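# Flip the upright steel cup mouth-down on the plate

## Task

Take the steel cup that currently has its open end facing up, invert it, and leave it standing with its open end facing down on the bench plate, with the gripper released from it at the end.

## Robot and tools

Robot: two arms, left_arm and right_arm, each ending in a two-finger gripper. The fingers extend along the gripper's +z axis and close along its y axis. The reported hand position (end_effector_position) is the point between the finger pads, roughly 1 cm short of the fingertips. Printed positions can be somewhat wrong, especially when the arm reaches far, and motions tend to settle a centimetre or more from the command, usually low.

Frame: all poses share one scene frame. Origin sits on the table surface midway between the arms; +z is up, +x points away from the robot over the table, and left_arm lives on the +y side. The arm names do not correspond to image left/right. Orientation is a quaternion written w first (qw, qx, qy, qz). Distances are in metres.

Row format (used by both motion tools): one flat list of 16 numbers covering both arms, left first: x, y, z, qw, qx, qy, qz, opening for left_arm, then the same eight for right_arm. Position and quaternion are absolute targets (poses) in the scene frame, not offsets. Opening runs from -1 (closed) to +1 (fully open, 0.094 m). Both arms must always be filled in; an arm meant to stay still should receive exactly the pose from the last result before it started holding, plus its desired opening. To keep an orientation steady, resend the same quaternion every row rather than copying a drifted reported one.

execute_actions(actions): a list of up to 15 actions; each action is a table of up to 15 rows, one row per control step of 1/30 s. A table shorter than 15 rows repeats its final row for the remaining steps. An empty list just returns the current state and images. Each step, the commanded pose is clipped to at most 70 mm and 16 degrees away from the gripper's measured pose, so distant targets take several actions; after an action the arm continues only to its last clipped pose. An action is rejected for both arms if any target lies over 0.6 m from the gripper's start position along any of that gripper's own axes; if the first action is malformed or fails this test, nothing runs.

move(target, speed, blocking): target is a single 16-number row (absolute poses plus openings). Each gripper travels in a straight line to its pose, both finishing together, over 0.5 to 10 s; anything longer is cut off at 10 s before arrival. Rotation takes the shorter direction. speed is the path's top speed in m/s, 0.002 to 0.5 (default 0.25); rotation is capped at twice that in rad/s. Openings are applied at the start. Paths ignore obstacles and the other arm, and grippers can lag, wander, or overshoot the speed, notably near full arm extension. Faster contact hits harder; aiming further beyond the contact point pushes harder. With blocking=false the result comes after 0.5 s while motion continues; other moves and execute_actions are refused until a result shows it finished, so use wait(0) or stop.

The move result adds a "move:" line giving the ending (done, off_target, moving, held, fault) and which limits applied, plus each gripper's distance from its pose. If only one arm is named, the other finished properly. held means a safety check blocked the last step; limits=paced means the pose was clipped; limits=held means some steps were blocked on the way and the arm may then surge faster than speed.

wait(seconds): 0 to 10 s; arms hold their last command and any running move continues, returning early if it ends. stop(): brakes a running move (needs stopping room; fingers keep moving). zoom_image(camera, region): enlarges region [x0, y0, x1, y1] (pixels, origin top-left, max 504x504) of the latest image from cam_head_left, cam_head_right (504x504), cam_left_wrist or cam_right_wrist (616x616; wrist cams are fisheye). finished_scene(scene): pass the current scene number to end it permanently; the cup must already be inverted on the plate and stay so. Ending a reply without a tool call also ends everything.

Results: a state line `left_arm: …` | `right_arm: …` with each gripper's position and quaternion; "Hand target" lines showing where the controller is now steering each gripper; grip_measured, the finger opening on the command scale (last Joint positions value is the opening in metres; each gripper may read up to ~1 mm off, consistently); a "pose unreachable" line if the clearance check altered or blocked a command; FAULT lines when an arm stops. Images come in the order cam_head_left, cam_head_right, cam_left_wrist, cam_right_wrist.

Joint ranges (rad), base to gripper: waist -2.880 to 2.880, shoulder 0.000 to 3.142, elbow 0.000 to 3.019, wrist pitch -1.693 to 1.571, wrist yaw -1.571 to 1.571, wrist roll -2.094 to 2.094. Elbows cannot fully straighten. Inverse kinematics favours position over orientation when both cannot be met.

Gripping: away from the ends of the scale, fingers go to where grip_measured equals the commanded value. Command roughly 0.03 below grip_measured to hold firmly, less for a lighter hold. Pad force tops out near 50 to 62 N (less on some grippers, and less on parts under ~2 mm thick); first contact can spike higher. Objects may be jerked briefly by outside disturbances, so grip securely.

Avoid: dropping the cup, knocking anything off the table (this fails the job), slamming or pushing hard, and letting the arms collide or press on each other. An arm blocked by an object keeps pushing until given a new command. Holding loads heats motors: a MOTOR HOT line appears from 85 °C, and at 100 °C that arm and its gripper go limp (OVER-TEMPERATURE FAULT), so don't hold weight longer than needed. The simulation runs while you compose replies, with the robot holding its last command.

Each tool is called after ">>>" by a JSON object that holds its "name" and its "arguments".

## Session

>>> {"name": "execute_actions", "arguments": {"actions": []}}

Scene clock: 0.00 s.
left_arm: end_effector_position=(+0.3834, -0.1506, +0.3644) grip_measured=+1.000 end_effector_quat_wxyz=(+0.221, +0.724, +0.441, +0.482) | right_arm: end_effector_position=(+0.3969, -0.4509, +0.2220) grip_measured=+1.000 end_effector_quat_wxyz=(+0.617, +0.483, +0.491, +0.380)
Joint positions: left_arm=[-0.861  1.533  1.487 -0.782 -0.936  1.446  0.094] | right_arm=[-0.491  1.238  0.33   0.959 -0.075  1.333  0.094]
Joint velocities: left_arm=[-0.005  0.005 -0.002 -0.007 -0.051  0.037  0.   ] | right_arm=[ 0.015 -0.024  0.017 -0.022 -0.022  0.007  0.   ]
Motor temperatures (°C, as the motors report them): left_arm=[27 27 27 26 28 28] | right_arm=[29 27 26 26 28 26]
Hand target (left_arm): +0.385, -0.153, +0.385; +0.240, +0.714, +0.447, +0.483
Hand target (right_arm): +0.402, -0.452, +0.232; +0.625, +0.477, +0.485, +0.384

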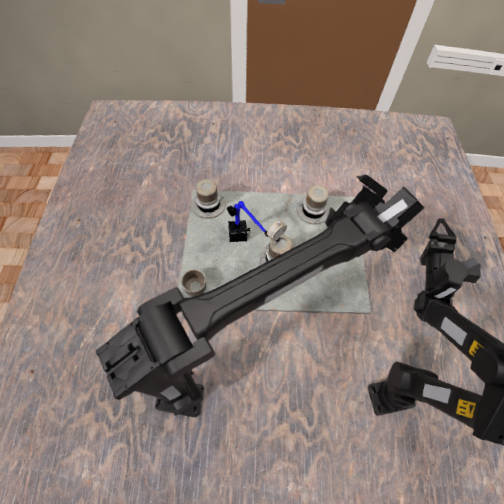

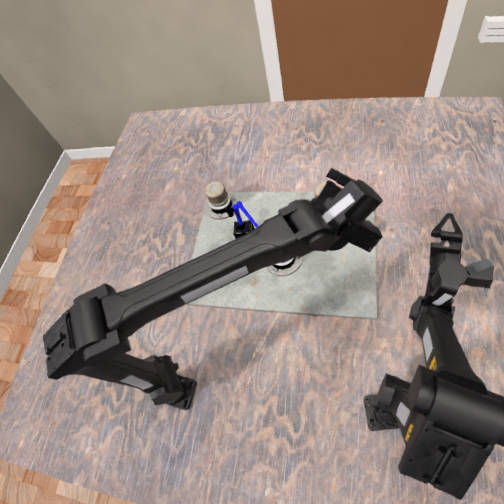

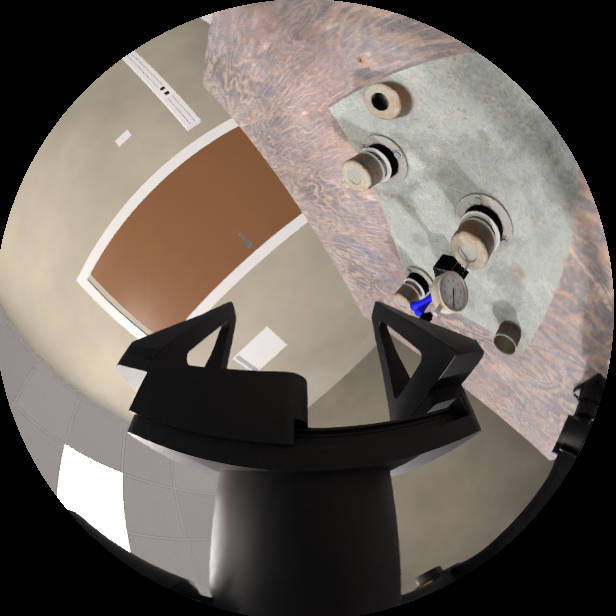

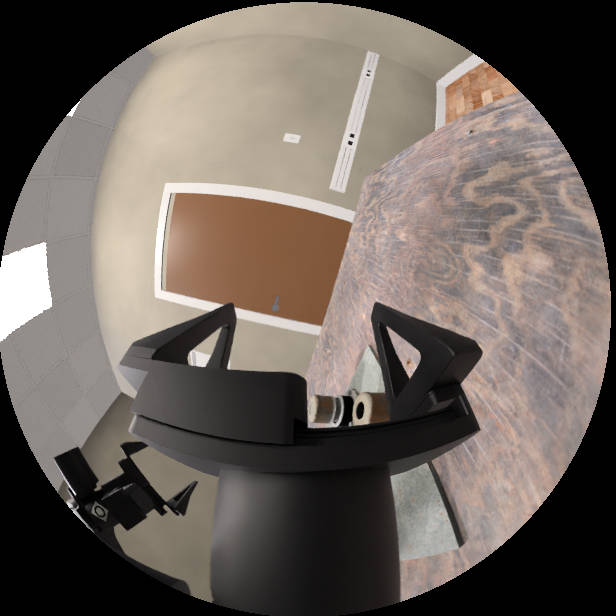

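>>> {"name": "move", "arguments": {"target": [0.27,0.28,0.22,0,0,1,0,1,0.3969,-0.4509,0.222,0.617,0.483,0.491,0.38,1], "speed": 0.35}}

>>> {"name": "zoom_image", "arguments": {"camera": "cam_head_left", "region": [130,160,400,340]}}

Scene clock: 7.03 s.
left_arm: end_effector_position=(+0.2801, +0.2884, +0.2218) grip_measured=+1.000 end_effector_quat_wxyz=(+0.004, -0.005, +1.000, -0.000) | right_arm: end_effector_position=(+0.3969, -0.4509, +0.2220) grip_measured=+1.000 end_effector_quat_wxyz=(+0.617, +0.483, +0.491, +0.380)
Joint positions: left_arm=[ 0.232  1.198  1.092 -1.456  0.002  0.093  0.094] | right_arm=[-0.491  1.238  0.33   0.959 -0.075  1.333  0.094]
Joint velocities: left_arm=[ 0.005 -0.005  0.007 -0.002  0.007  0.007  0.   ] | right_arm=[ 0.005  0.005 -0.002 -0.012  0.037  0.007  0.   ]
Motor temperatures (°C, as the motors report them): left_arm=[27 28 29 26 28 28] | right_arm=[29 27 27 26 28 26]
Hand target (left_arm): +0.276, +0.286, +0.222; +0.000, +0.001, +1.000, -0.002
Hand target (right_arm): +0.397, -0.451, +0.222; +0.617, +0.483, +0.491, +0.380
Off the commanded pose (left_arm): 0.013 m, 1 deg.
Off the commanded pose (right_arm): 0.000 m, 0 deg.
move: off_target (left_arm)

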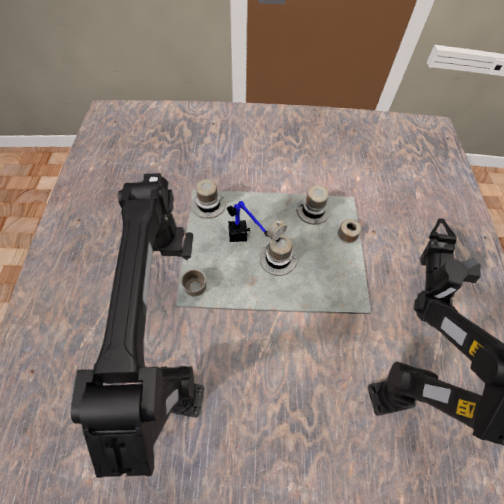

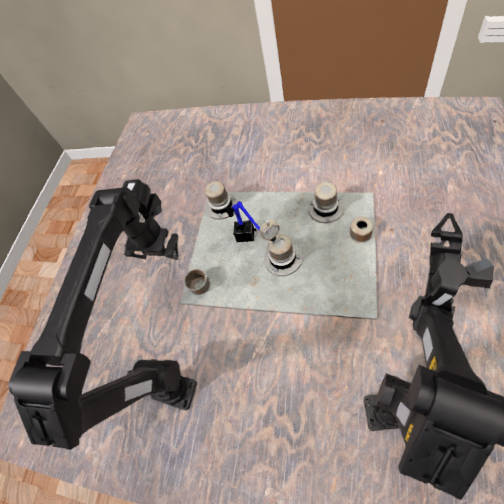

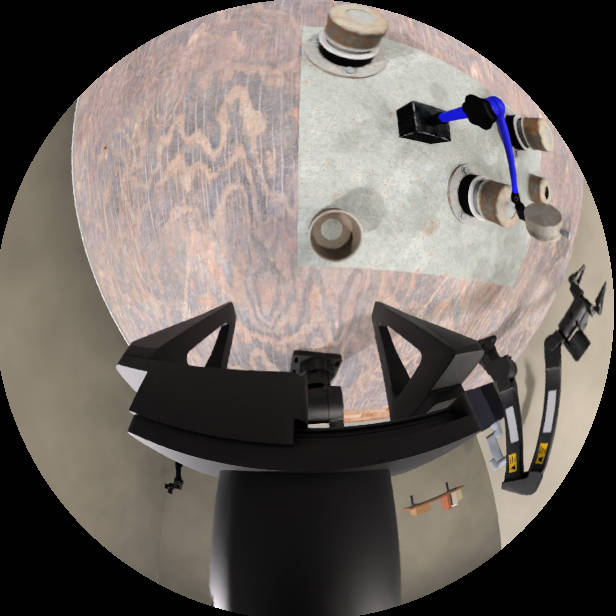

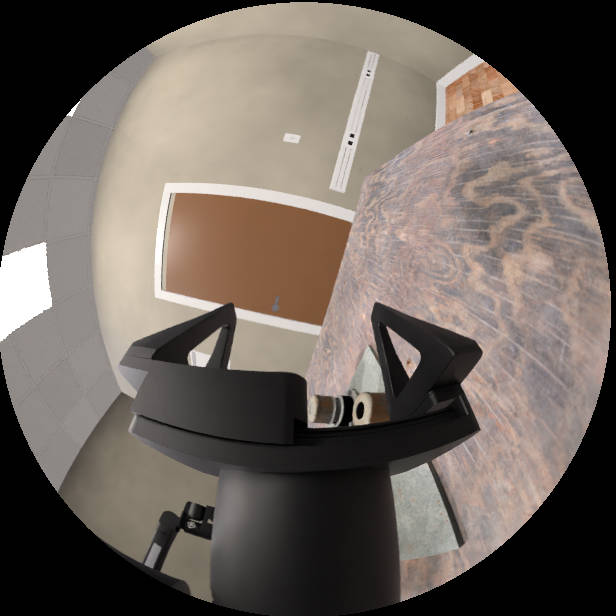

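Region (130, 160, 400, 340) of cam_head_left's 504x504 image, scaled by 1.867, with more detail than that image has.

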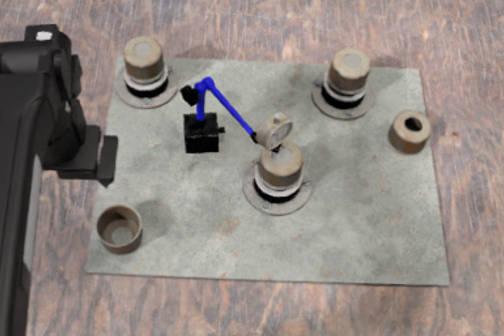

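>>> {"name": "move", "arguments": {"target": [0.29,0.243,0.11,0,0,1,0,1,0.25,-0.25,0.25,0.707,0,0.707,0,1]}}

Scene clock: 10.83 s.
left_arm: end_effector_position=(+0.2873, +0.2448, +0.1141) grip_measured=+1.000 end_effector_quat_wxyz=(+0.000, +0.001, +1.000, -0.001) | right_arm: end_effector_position=(+0.2476, -0.2528, +0.2354) grip_measured=+1.000 end_effector_quat_wxyz=(+0.699, +0.003, +0.715, -0.001)
Joint positions: left_arm=[ 0.1    1.298  0.884 -1.157  0.002 -0.029  0.094] | right_arm=[0.463 0.314 0.128 0.158 0.658 0.021 0.094]
Joint velocities: left_arm=[-0.015 -0.005  0.007 -0.002 -0.022 -0.007  0.   ] | right_arm=[ 0.005  0.005 -0.002  0.007 -0.037 -0.051  0.   ]
Motor temperatures (°C, as the motors report them): left_arm=[27 28 30 26 28 28] | right_arm=[29 27 28 26 28 26]
Hand target (left_arm): +0.289, +0.242, +0.110; -0.000, +0.000, +1.000, -0.000
Hand target (right_arm): +0.247, -0.251, +0.249; +0.706, +0.003, +0.708, +0.003
Off the commanded pose (left_arm): 0.005 m, 0 deg.
Off the commanded pose (right_arm): 0.015 m, 1 deg.
move: off_target (right_arm)

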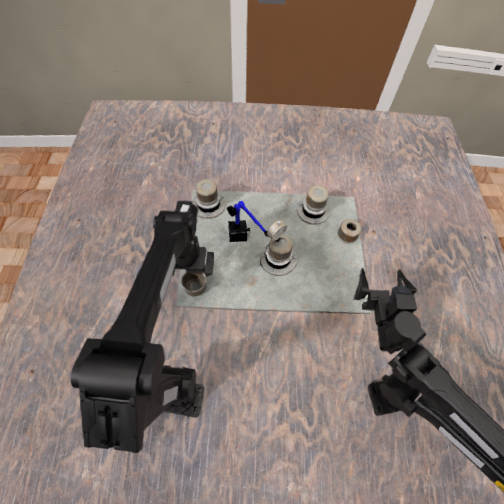

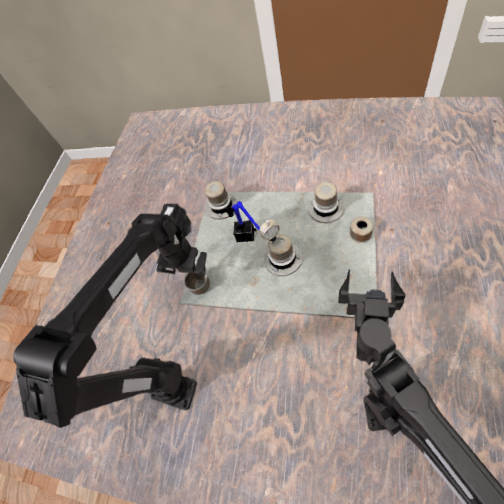

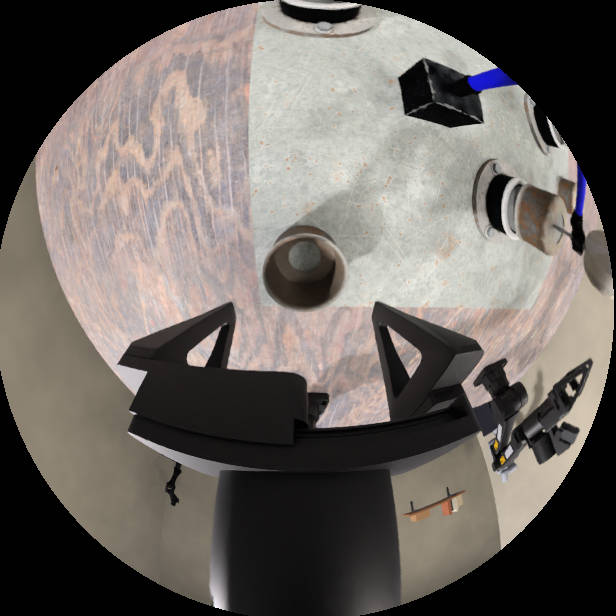

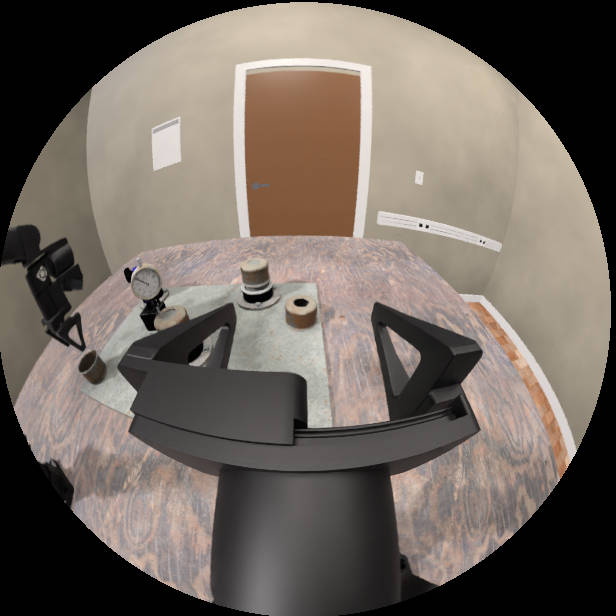

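>>> {"name": "move", "arguments": {"target": [0.288,0.243,0.06,0,0,1,0,1,0.25,-0.25,0.25,0.707,0,0.707,0,1], "speed": 0.1}}

Scene clock: 12.43 s.
left_arm: end_effector_position=(+0.2856, +0.2449, +0.0624) grip_measured=+1.000 end_effector_quat_wxyz=(-0.002, +0.000, +1.000, -0.001) | right_arm: end_effector_position=(+0.2476, -0.2525, +0.2354) grip_measured=+1.000 end_effector_quat_wxyz=(+0.699, -0.002, +0.715, -0.005)
Joint positions: left_arm=[ 0.1    1.371  0.799 -1.003  0.002 -0.029  0.094] | right_arm=[0.463 0.314 0.128 0.158 0.657 0.008 0.094]
Joint velocities: left_arm=[ 0.005 -0.024  0.007  0.012 -0.051 -0.022  0.   ] | right_arm=[-0.005  0.005  0.017  0.007 -0.051  0.066  0.   ]
Motor temperatures (°C, as the motors report them): left_arm=[27 28 30 26 28 28] | right_arm=[29 27 28 26 28 26]
Hand target (left_arm): +0.288, +0.243, +0.060; +0.000, -0.000, +1.000, -0.000
Hand target (right_arm): +0.249, -0.250, +0.250; +0.707, +0.000, +0.707, +0.000
Off the commanded pose (left_arm): 0.004 m, 0 deg.
Off the commanded pose (right_arm): 0.015 m, 1 deg.
move: off_target (right_arm)

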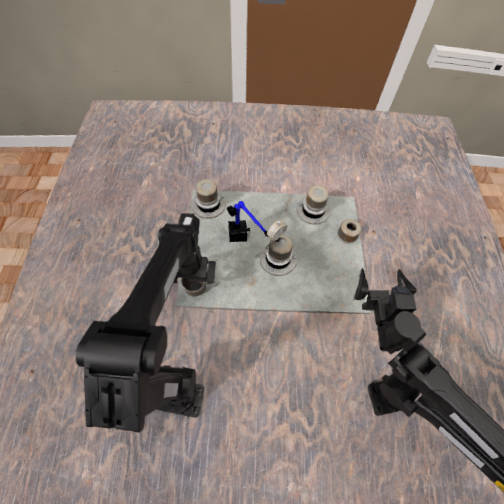

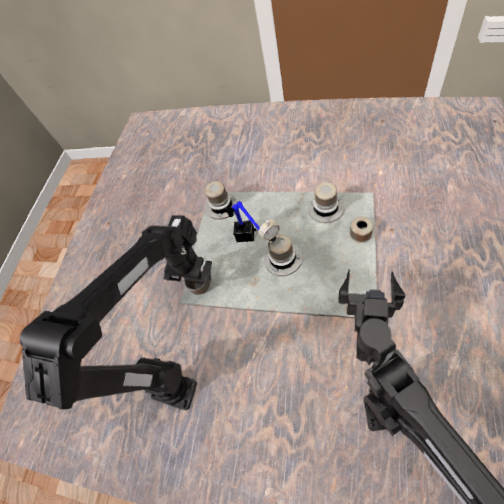

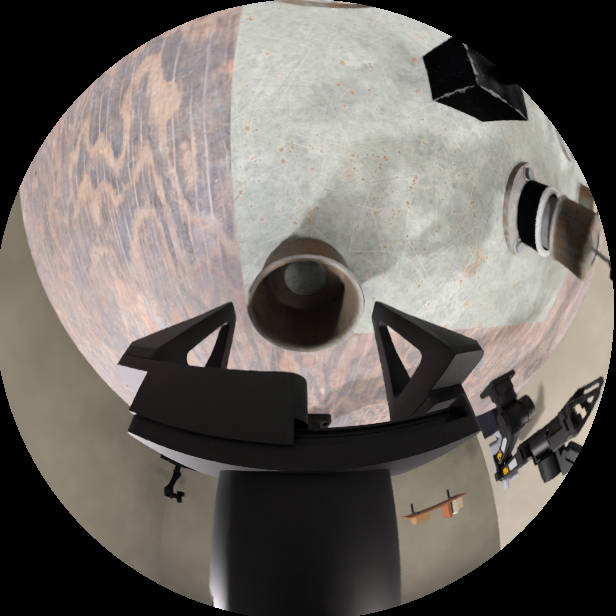

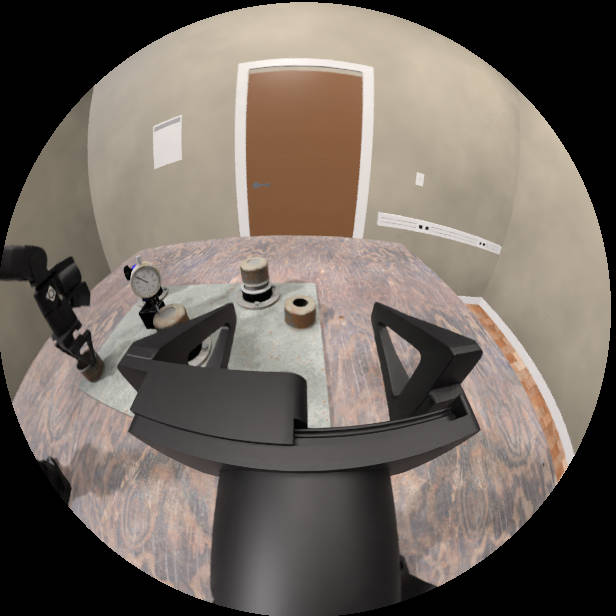

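>>> {"name": "move", "arguments": {"target": [0.287,0.243,0.038,0,0,1,0,1,0.25,-0.25,0.25,0.707,0,0.707,0,1], "speed": 0.08}}

>>> {"name": "move", "arguments": {"target": [0.287,0.243,0.038,0,0,1,0,0.42,0.25,-0.25,0.25,0.707,0,0.707,0,1]}}

Scene clock: 13.77 s.
left_arm: end_effector_position=(+0.2859, +0.2449, +0.0416) grip_measured=+1.000 end_effector_quat_wxyz=(-0.001, +0.000, +1.000, -0.001) | right_arm: end_effector_position=(+0.2476, -0.2524, +0.2354) grip_measured=+1.000 end_effector_quat_wxyz=(+0.699, -0.002, +0.715, -0.005)
Joint positions: left_arm=[ 0.1    1.407  0.768 -0.933  0.002 -0.029  0.094] | right_arm=[0.463 0.314 0.128 0.158 0.656 0.007 0.094]
Joint velocities: left_arm=[-0.005 -0.015  0.002 -0.007 -0.081 -0.066  0.   ] | right_arm=[ 0.005 -0.005  0.007  0.012  0.007 -0.007  0.   ]
Motor temperatures (°C, as the motors report them): left_arm=[27 28 30 26 28 28] | right_arm=[29 27 28 26 28 26]
Hand target (left_arm): +0.287, +0.243, +0.038; +0.000, +0.000, +1.000, -0.000
Hand target (right_arm): +0.249, -0.250, +0.250; +0.707, -0.000, +0.707, +0.000
Off the commanded pose (left_arm): 0.004 m, 0 deg.
Off the commanded pose (right_arm): 0.015 m, 1 deg.
move: off_target (right_arm)

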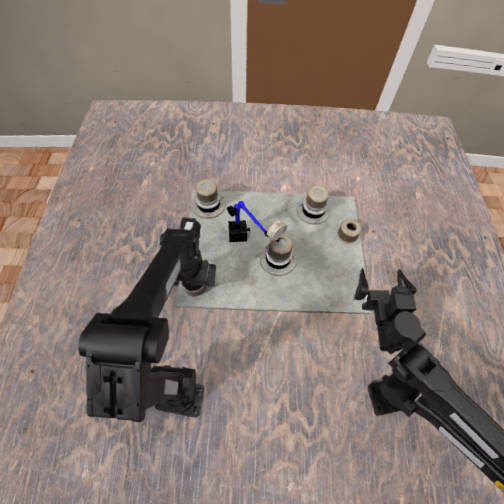

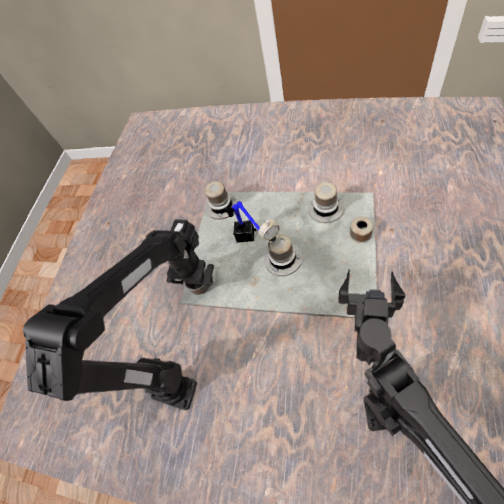

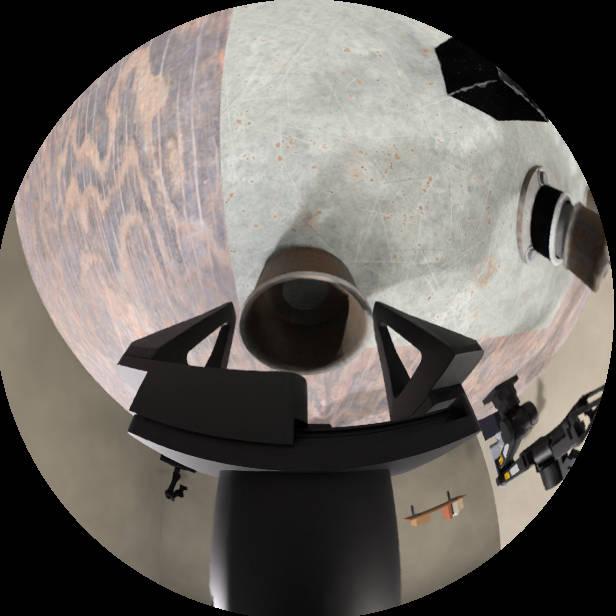

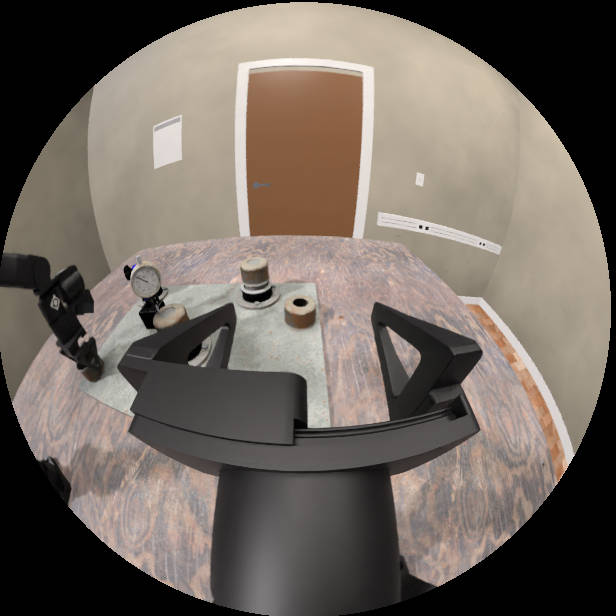

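Scene clock: 14.47 s.
left_arm: end_effector_position=(+0.2859, +0.2448, +0.0416) grip_measured=+0.474 end_effector_quat_wxyz=(-0.001, +0.000, +1.000, -0.001) | right_arm: end_effector_position=(+0.2476, -0.2524, +0.2354) grip_measured=+1.000 end_effector_quat_wxyz=(+0.699, -0.002, +0.715, -0.005)
Joint positions: left_arm=[ 0.1    1.407  0.768 -0.933  0.002 -0.029  0.069] | right_arm=[0.463 0.314 0.128 0.158 0.656 0.007 0.094]
Joint velocities: left_arm=[-0.005 -0.015 -0.022 -0.017  0.022  0.081  0.   ] | right_arm=[-0.024  0.005 -0.002  0.007 -0.037 -0.007  0.   ]
Motor temperatures (°C, as the motors report them): left_arm=[27 28 30 26 28 28] | right_arm=[29 27 29 26 28 26]
Hand target (left_arm): +0.287, +0.243, +0.038; -0.000, -0.000, +1.000, +0.000
Hand target (right_arm): +0.249, -0.250, +0.250; +0.707, -0.000, +0.707, +0.000
Off the commanded pose (left_arm): 0.004 m, 0 deg.
Off the commanded pose (right_arm): 0.015 m, 1 deg.
move: off_target (right_arm)

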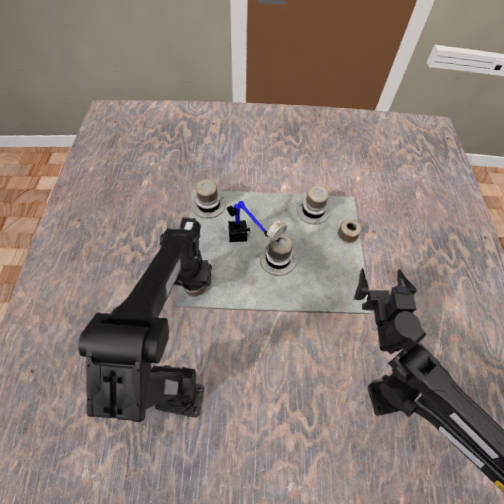

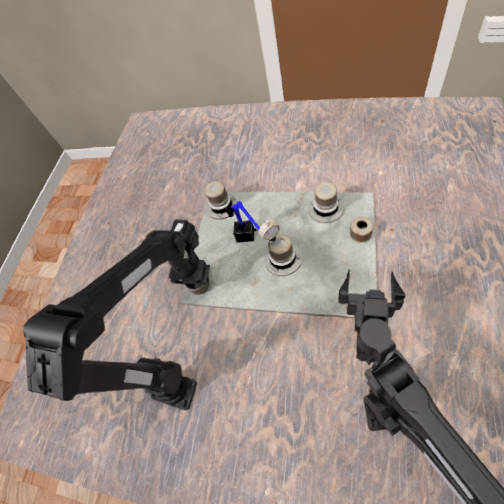

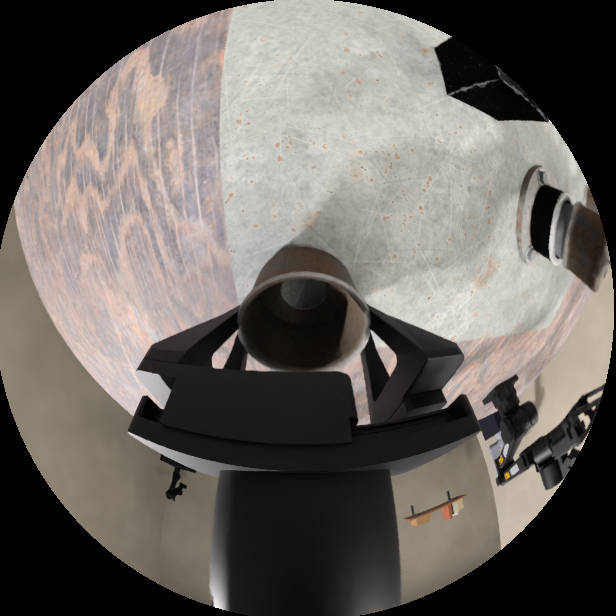

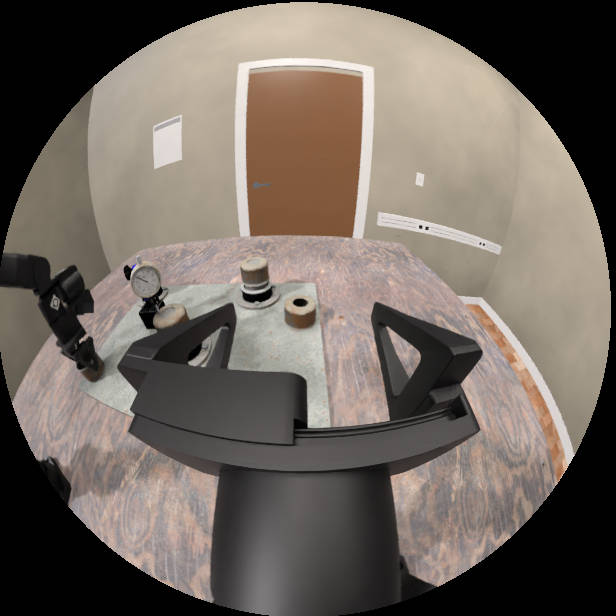

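>>> {"name": "move", "arguments": {"target": [0.27,0.22,0.17,0,0,1,0,0.42,0.24,-0.2,0.26,0.5,-0.5,0.5,0.5,1]}}

>>> {"name": "move", "arguments": {"target": [0.24,0.03,0.26,0.5,0.5,0.5,-0.5,0.42,0.24,-0.12,0.26,0,0,0.707,0.707,1], "speed": 0.3}}

Scene clock: 19.07 s.
left_arm: end_effector_position=(+0.2477, +0.2249, +0.1384) grip_measured=+0.474 end_effector_quat_wxyz=(-0.041, +0.000, +0.999, +0.003) | right_arm: end_effector_position=(+0.2246, -0.2049, +0.2311) grip_measured=+1.000 end_effector_quat_wxyz=(+0.535, -0.412, +0.581, +0.454)
Joint positions: left_arm=[ 0.029  1.223  0.886 -1.316  0.002 -0.101  0.069] | right_arm=[-0.374  0.855  0.267  0.378 -1.502 -0.122  0.094]
Joint velocities: left_arm=[-0.015  0.005 -0.007 -0.002 -0.007 -0.007 -0.001] | right_arm=[ 0.015 -0.005  0.002 -0.002 -0.051 -0.022  0.   ]
Motor temperatures (°C, as the motors report them): left_arm=[27 28 31 26 28 28] | right_arm=[29 27 30 26 28 26]
Hand target (left_arm): +0.269, +0.220, +0.170; -0.000, -0.000, +1.000, -0.000
Hand target (right_arm): +0.224, -0.205, +0.233; +0.538, -0.414, +0.579, +0.452
Off the commanded pose (left_arm): 0.039 m, 5 deg.
Off the commanded pose (right_arm): 0.033 m, 15 deg.
move: held (right_arm), off_target (left_arm); limits=held; held on 23 of 105 steps (right_arm), including the last (right_arm)
pose unreachable (right arm): on one or more control steps of this call, first in action 0 (counted from 0), this arm could not follow its commanded pose, so it was not sent that pose on those steps. On the call's last step it was still not sent that pose. It may still have moved: this result reports where it is.
cause: the commanded pose would bring two parts of the arm too close to each other (its wrist (the part past joint 4) and its wrist camera, with joints 5 (wrist yaw) and 6 (wrist roll) between them).

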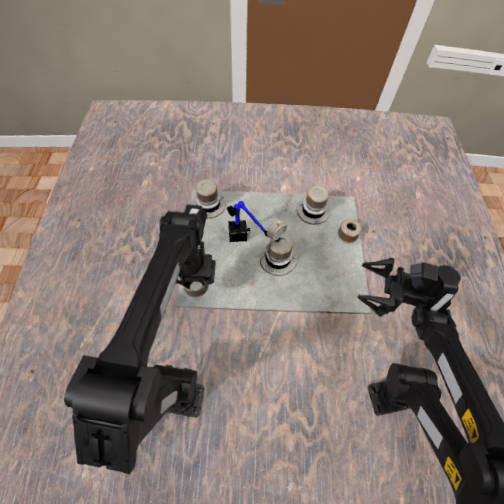

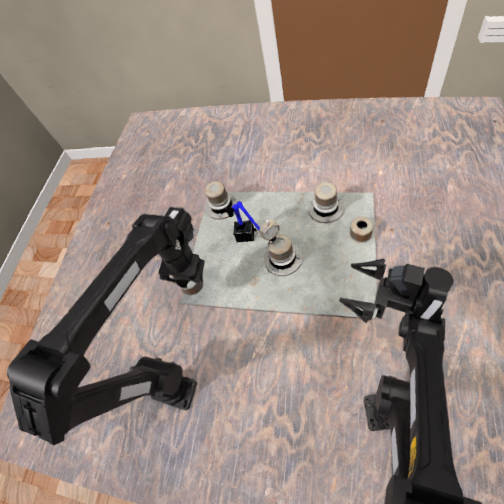

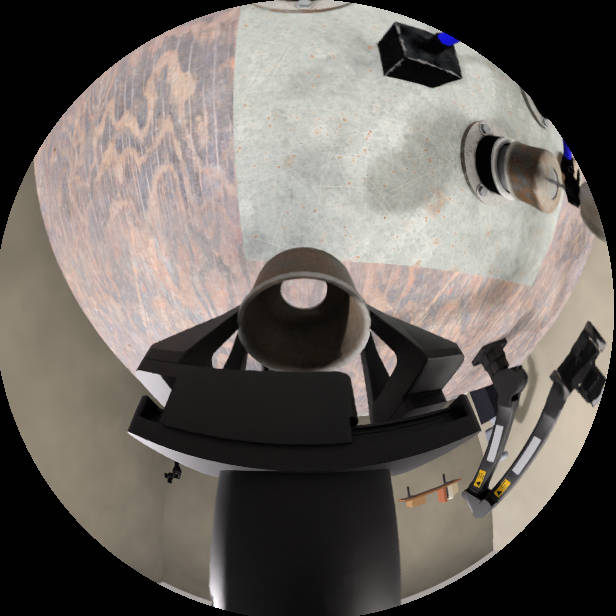

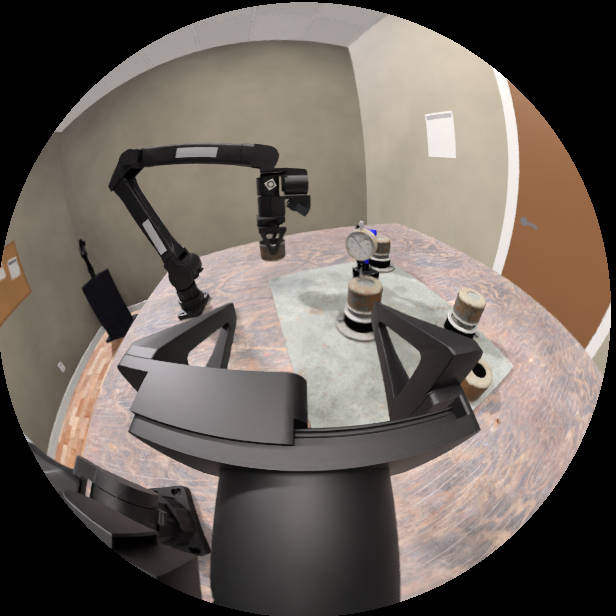

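Scene clock: 23.93 s.
left_arm: end_effector_position=(+0.2375, +0.0326, +0.2583) grip_measured=+0.474 end_effector_quat_wxyz=(+0.499, +0.497, +0.506, -0.498) | right_arm: end_effector_position=(+0.2428, -0.1235, +0.2674) grip_measured=+1.000 end_effector_quat_wxyz=(+0.013, -0.005, +0.707, +0.707)
Joint positions: left_arm=[-0.047  1.112  0.439  0.639  1.383  0.024  0.069] | right_arm=[-0.055  1.042  0.415  0.625 -1.425  1.543  0.094]
Joint velocities: left_arm=[ 0.005  0.005 -0.002  0.012 -0.007 -0.022 -0.   ] | right_arm=[ 0.005  0.015 -0.051  0.105 -0.007  0.11   0.   ]
Motor temperatures (°C, as the motors report them): left_arm=[27 28 31 26 29 28] | right_arm=[29 27 31 26 28 26]
Hand target (left_arm): +0.237, +0.030, +0.261; +0.501, +0.501, +0.500, -0.498
Hand target (right_arm): +0.239, -0.120, +0.260; -0.000, +0.000, +0.708, +0.707
Off the commanded pose (left_arm): 0.004 m, 1 deg.
Off the commanded pose (right_arm): 0.009 m, 2 deg.
move: done

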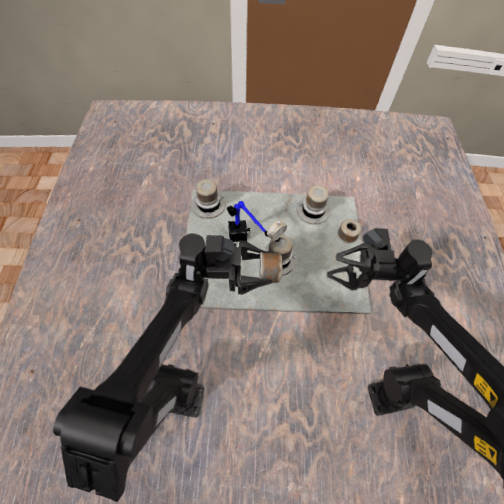

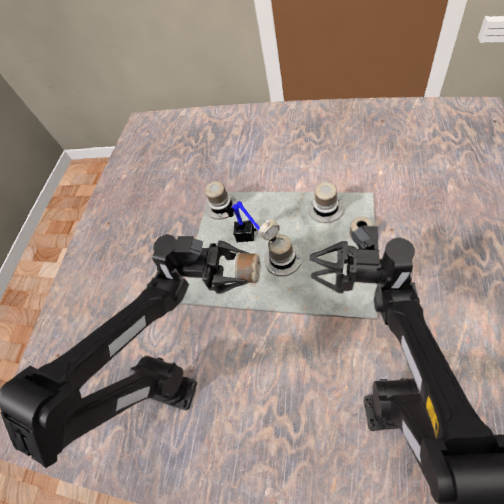

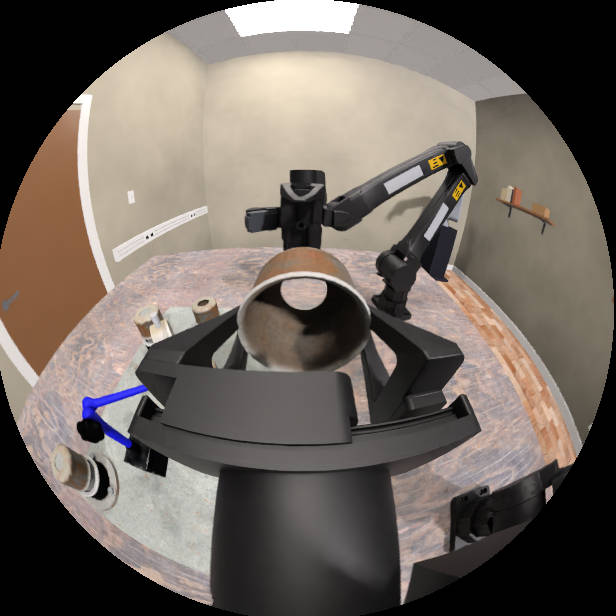

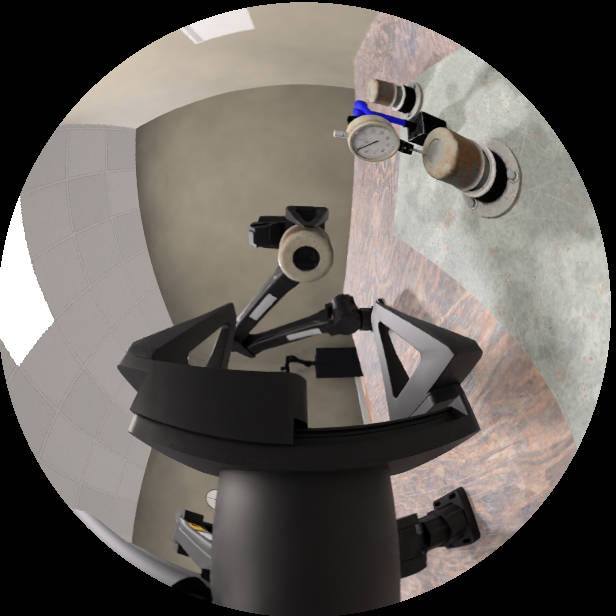

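>>> {"name": "move", "arguments": {"target": [0.24,0.03,0.26,0.5,0.5,0.5,-0.5,0.42,0.238,-0.03,0.26,0,0,0.707,0.707,1], "speed": 0.12}}

Scene clock: 25.50 s.
left_arm: end_effector_position=(+0.2390, +0.0323, +0.2553) grip_measured=+0.474 end_effector_quat_wxyz=(+0.496, +0.495, +0.509, -0.501) | right_arm: end_effector_position=(+0.2278, -0.0376, +0.2423) grip_measured=+1.000 end_effector_quat_wxyz=(-0.012, +0.015, +0.714, +0.700)
Joint positions: left_arm=[-0.047  1.126  0.439  0.648  1.385  0.018  0.069] | right_arm=[ 0.256  1.138  0.411  0.683 -1.12   1.57   0.094]
Joint velocities: left_arm=[-0.005 -0.005 -0.007  0.007  0.022 -0.037  0.   ] | right_arm=[-0.005  0.005  0.002  0.012  0.007  0.022  0.   ]
Motor temperatures (°C, as the motors report them): left_arm=[27 28 31 26 29 28] | right_arm=[29 27 31 26 28 26]
Hand target (left_arm): +0.240, +0.030, +0.260; +0.500, +0.500, +0.500, -0.500
Hand target (right_arm): +0.237, -0.031, +0.261; -0.000, +0.000, +0.706, +0.708
Off the commanded pose (left_arm): 0.005 m, 1 deg.
Off the commanded pose (right_arm): 0.022 m, 2 deg.
move: off_target (right_arm)

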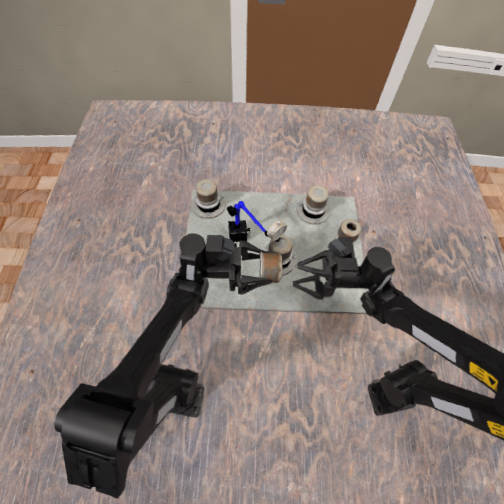

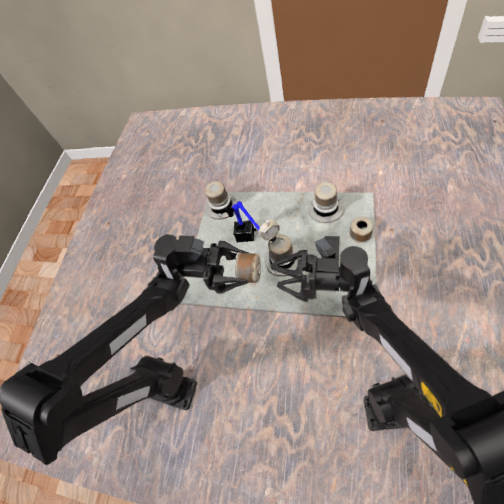

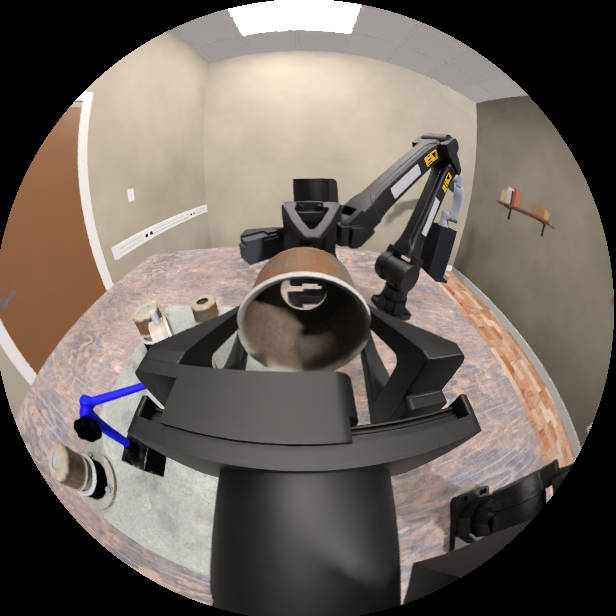

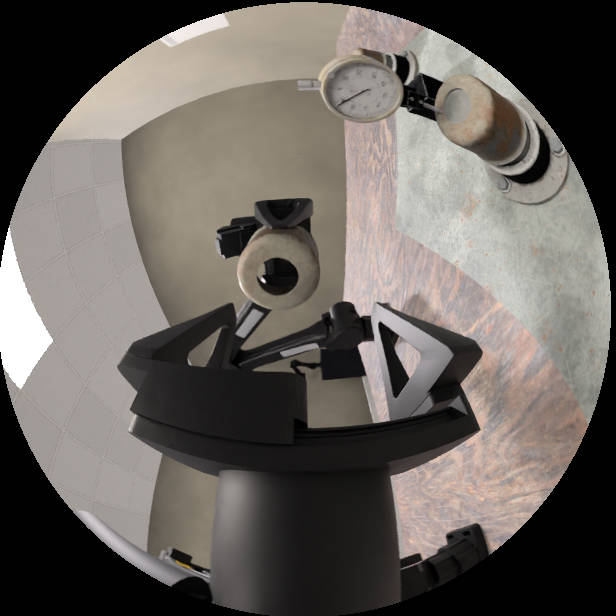

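>>> {"name": "move", "arguments": {"target": [0.236,0.01,0.238,0.5,0.5,0.5,-0.5,0.42,0.237,-0.031,0.261,0,0,0.707,0.707,1], "speed": 0.06}}

Scene clock: 27.07 s.
left_arm: end_effector_position=(+0.2355, +0.0120, +0.2345) grip_measured=+0.474 end_effector_quat_wxyz=(+0.495, +0.497, +0.507, -0.501) | right_arm: end_effector_position=(+0.2278, -0.0376, +0.2424) grip_measured=+1.000 end_effector_quat_wxyz=(-0.012, +0.015, +0.714, +0.700)
Joint positions: left_arm=[-0.118  1.196  0.413  0.75   1.319  0.015  0.069] | right_arm=[ 0.256  1.138  0.411  0.684 -1.12   1.57   0.094]
Joint velocities: left_arm=[-0.005 -0.015 -0.007  0.022 -0.007  0.007 -0.001] | right_arm=[-0.005 -0.005  0.027  0.017 -0.051  0.022  0.   ]
Motor temperatures (°C, as the motors report them): left_arm=[27 28 31 26 29 28] | right_arm=[29 27 31 26 28 26]
Hand target (left_arm): +0.236, +0.010, +0.238; +0.500, +0.500, +0.500, -0.500
Hand target (right_arm): +0.236, -0.032, +0.261; +0.000, -0.000, +0.707, +0.707
Off the commanded pose (left_arm): 0.004 m, 1 deg.
Off the commanded pose (right_arm): 0.022 m, 2 deg.
move: off_target (right_arm)

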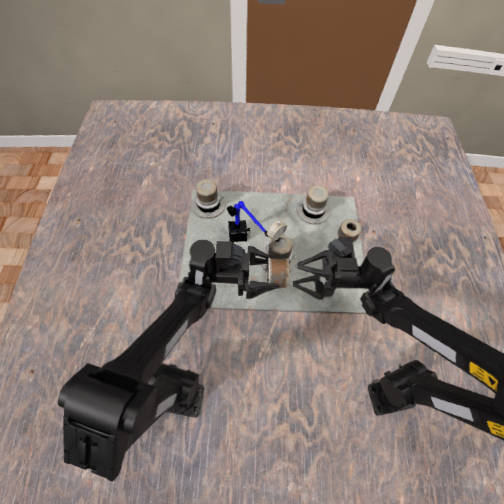

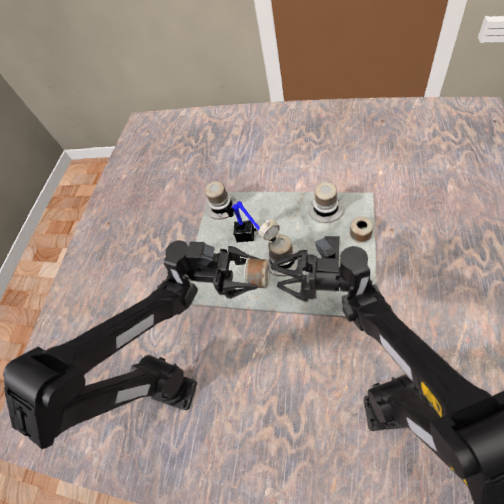

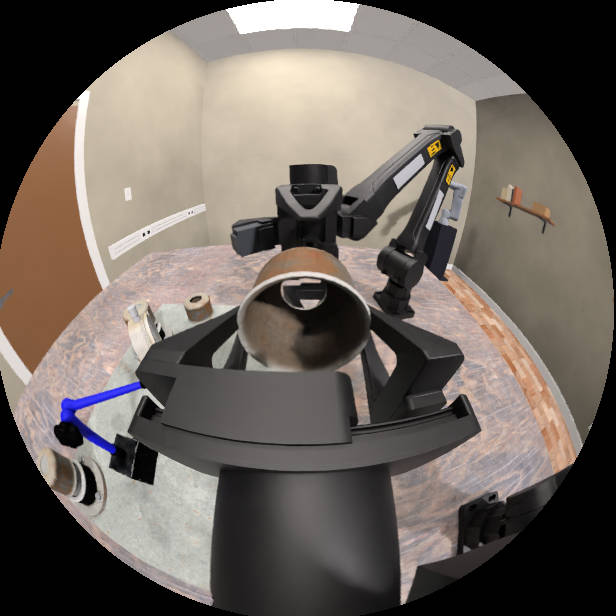

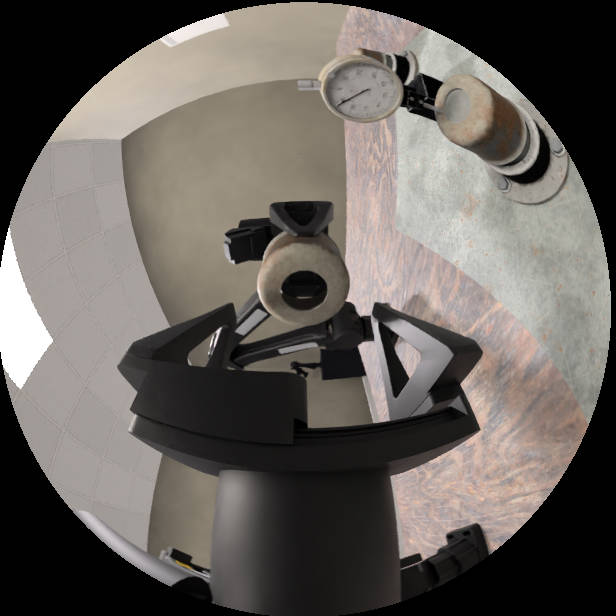

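>>> {"name": "move", "arguments": {"target": [0.232,-0.04,0.238,0.5,0.5,0.5,-0.5,0.42,0.237,-0.031,0.261,0,0,0.707,0.707,1], "speed": 0.05}}

Scene clock: 29.13 s.
left_arm: end_effector_position=(+0.2247, -0.0334, +0.2239) grip_measured=+0.474 end_effector_quat_wxyz=(+0.488, +0.494, +0.516, -0.501) | right_arm: end_effector_position=(+0.2278, -0.0376, +0.2424) grip_measured=+1.000 end_effector_quat_wxyz=(-0.012, +0.015, +0.714, +0.700)
Joint positions: left_arm=[-0.277  1.232  0.413  0.769  1.154  0.01   0.069] | right_arm=[ 0.256  1.138  0.411  0.684 -1.12   1.57   0.094]
Joint velocities: left_arm=[-0.005 -0.005 -0.017  0.012 -0.051 -0.037 -0.001] | right_arm=[ 0.015 -0.015  0.007  0.022 -0.007  0.022  0.   ]
Motor temperatures (°C, as the motors report them): left_arm=[27 28 31 26 29 28] | right_arm=[29 27 31 26 28 26]
Hand target (left_arm): +0.231, -0.040, +0.238; +0.500, +0.500, +0.500, -0.500
Hand target (right_arm): +0.236, -0.032, +0.261; -0.000, -0.000, +0.707, +0.707
Off the commanded pose (left_arm): 0.017 m, 2 deg.
Off the commanded pose (right_arm): 0.022 m, 2 deg.
move: off_target (left_arm, right_arm)

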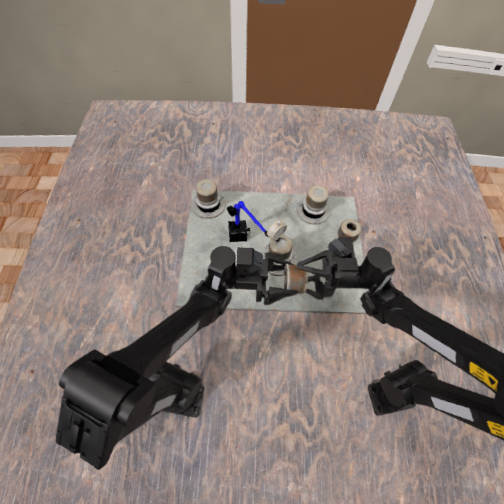

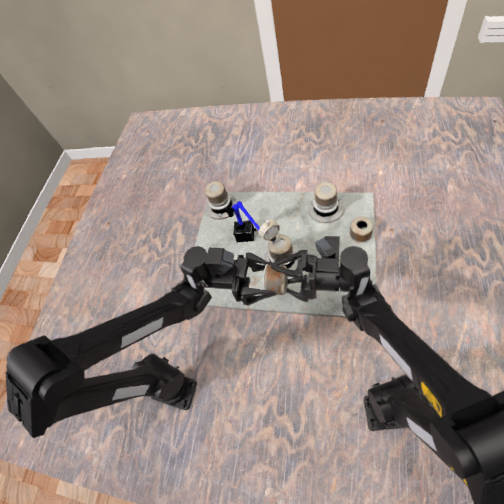

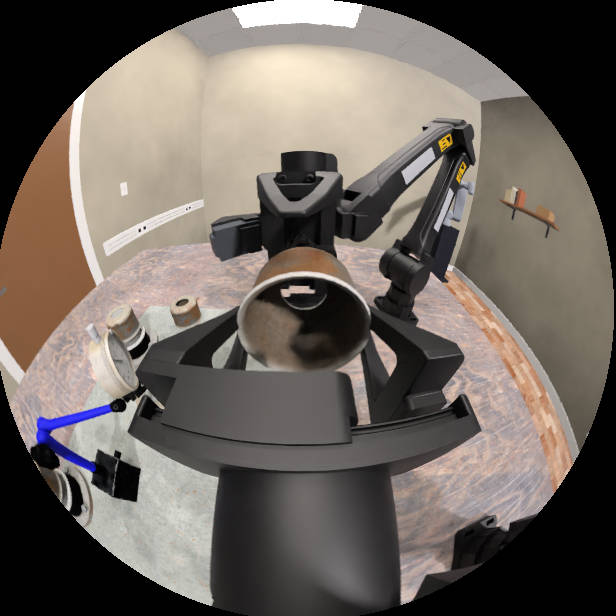

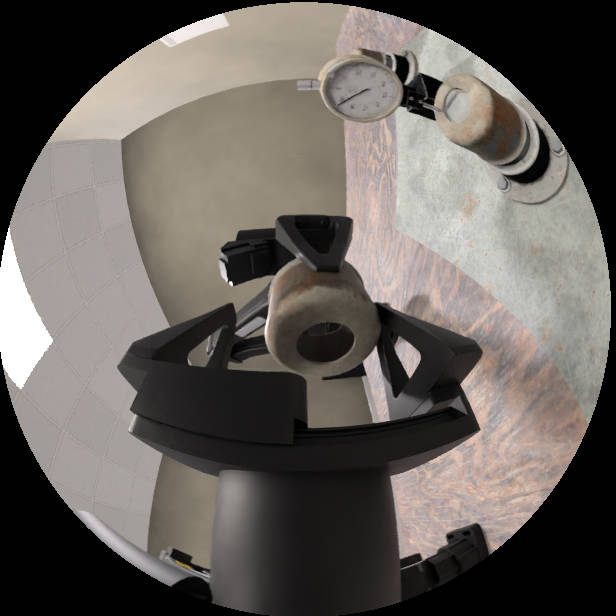

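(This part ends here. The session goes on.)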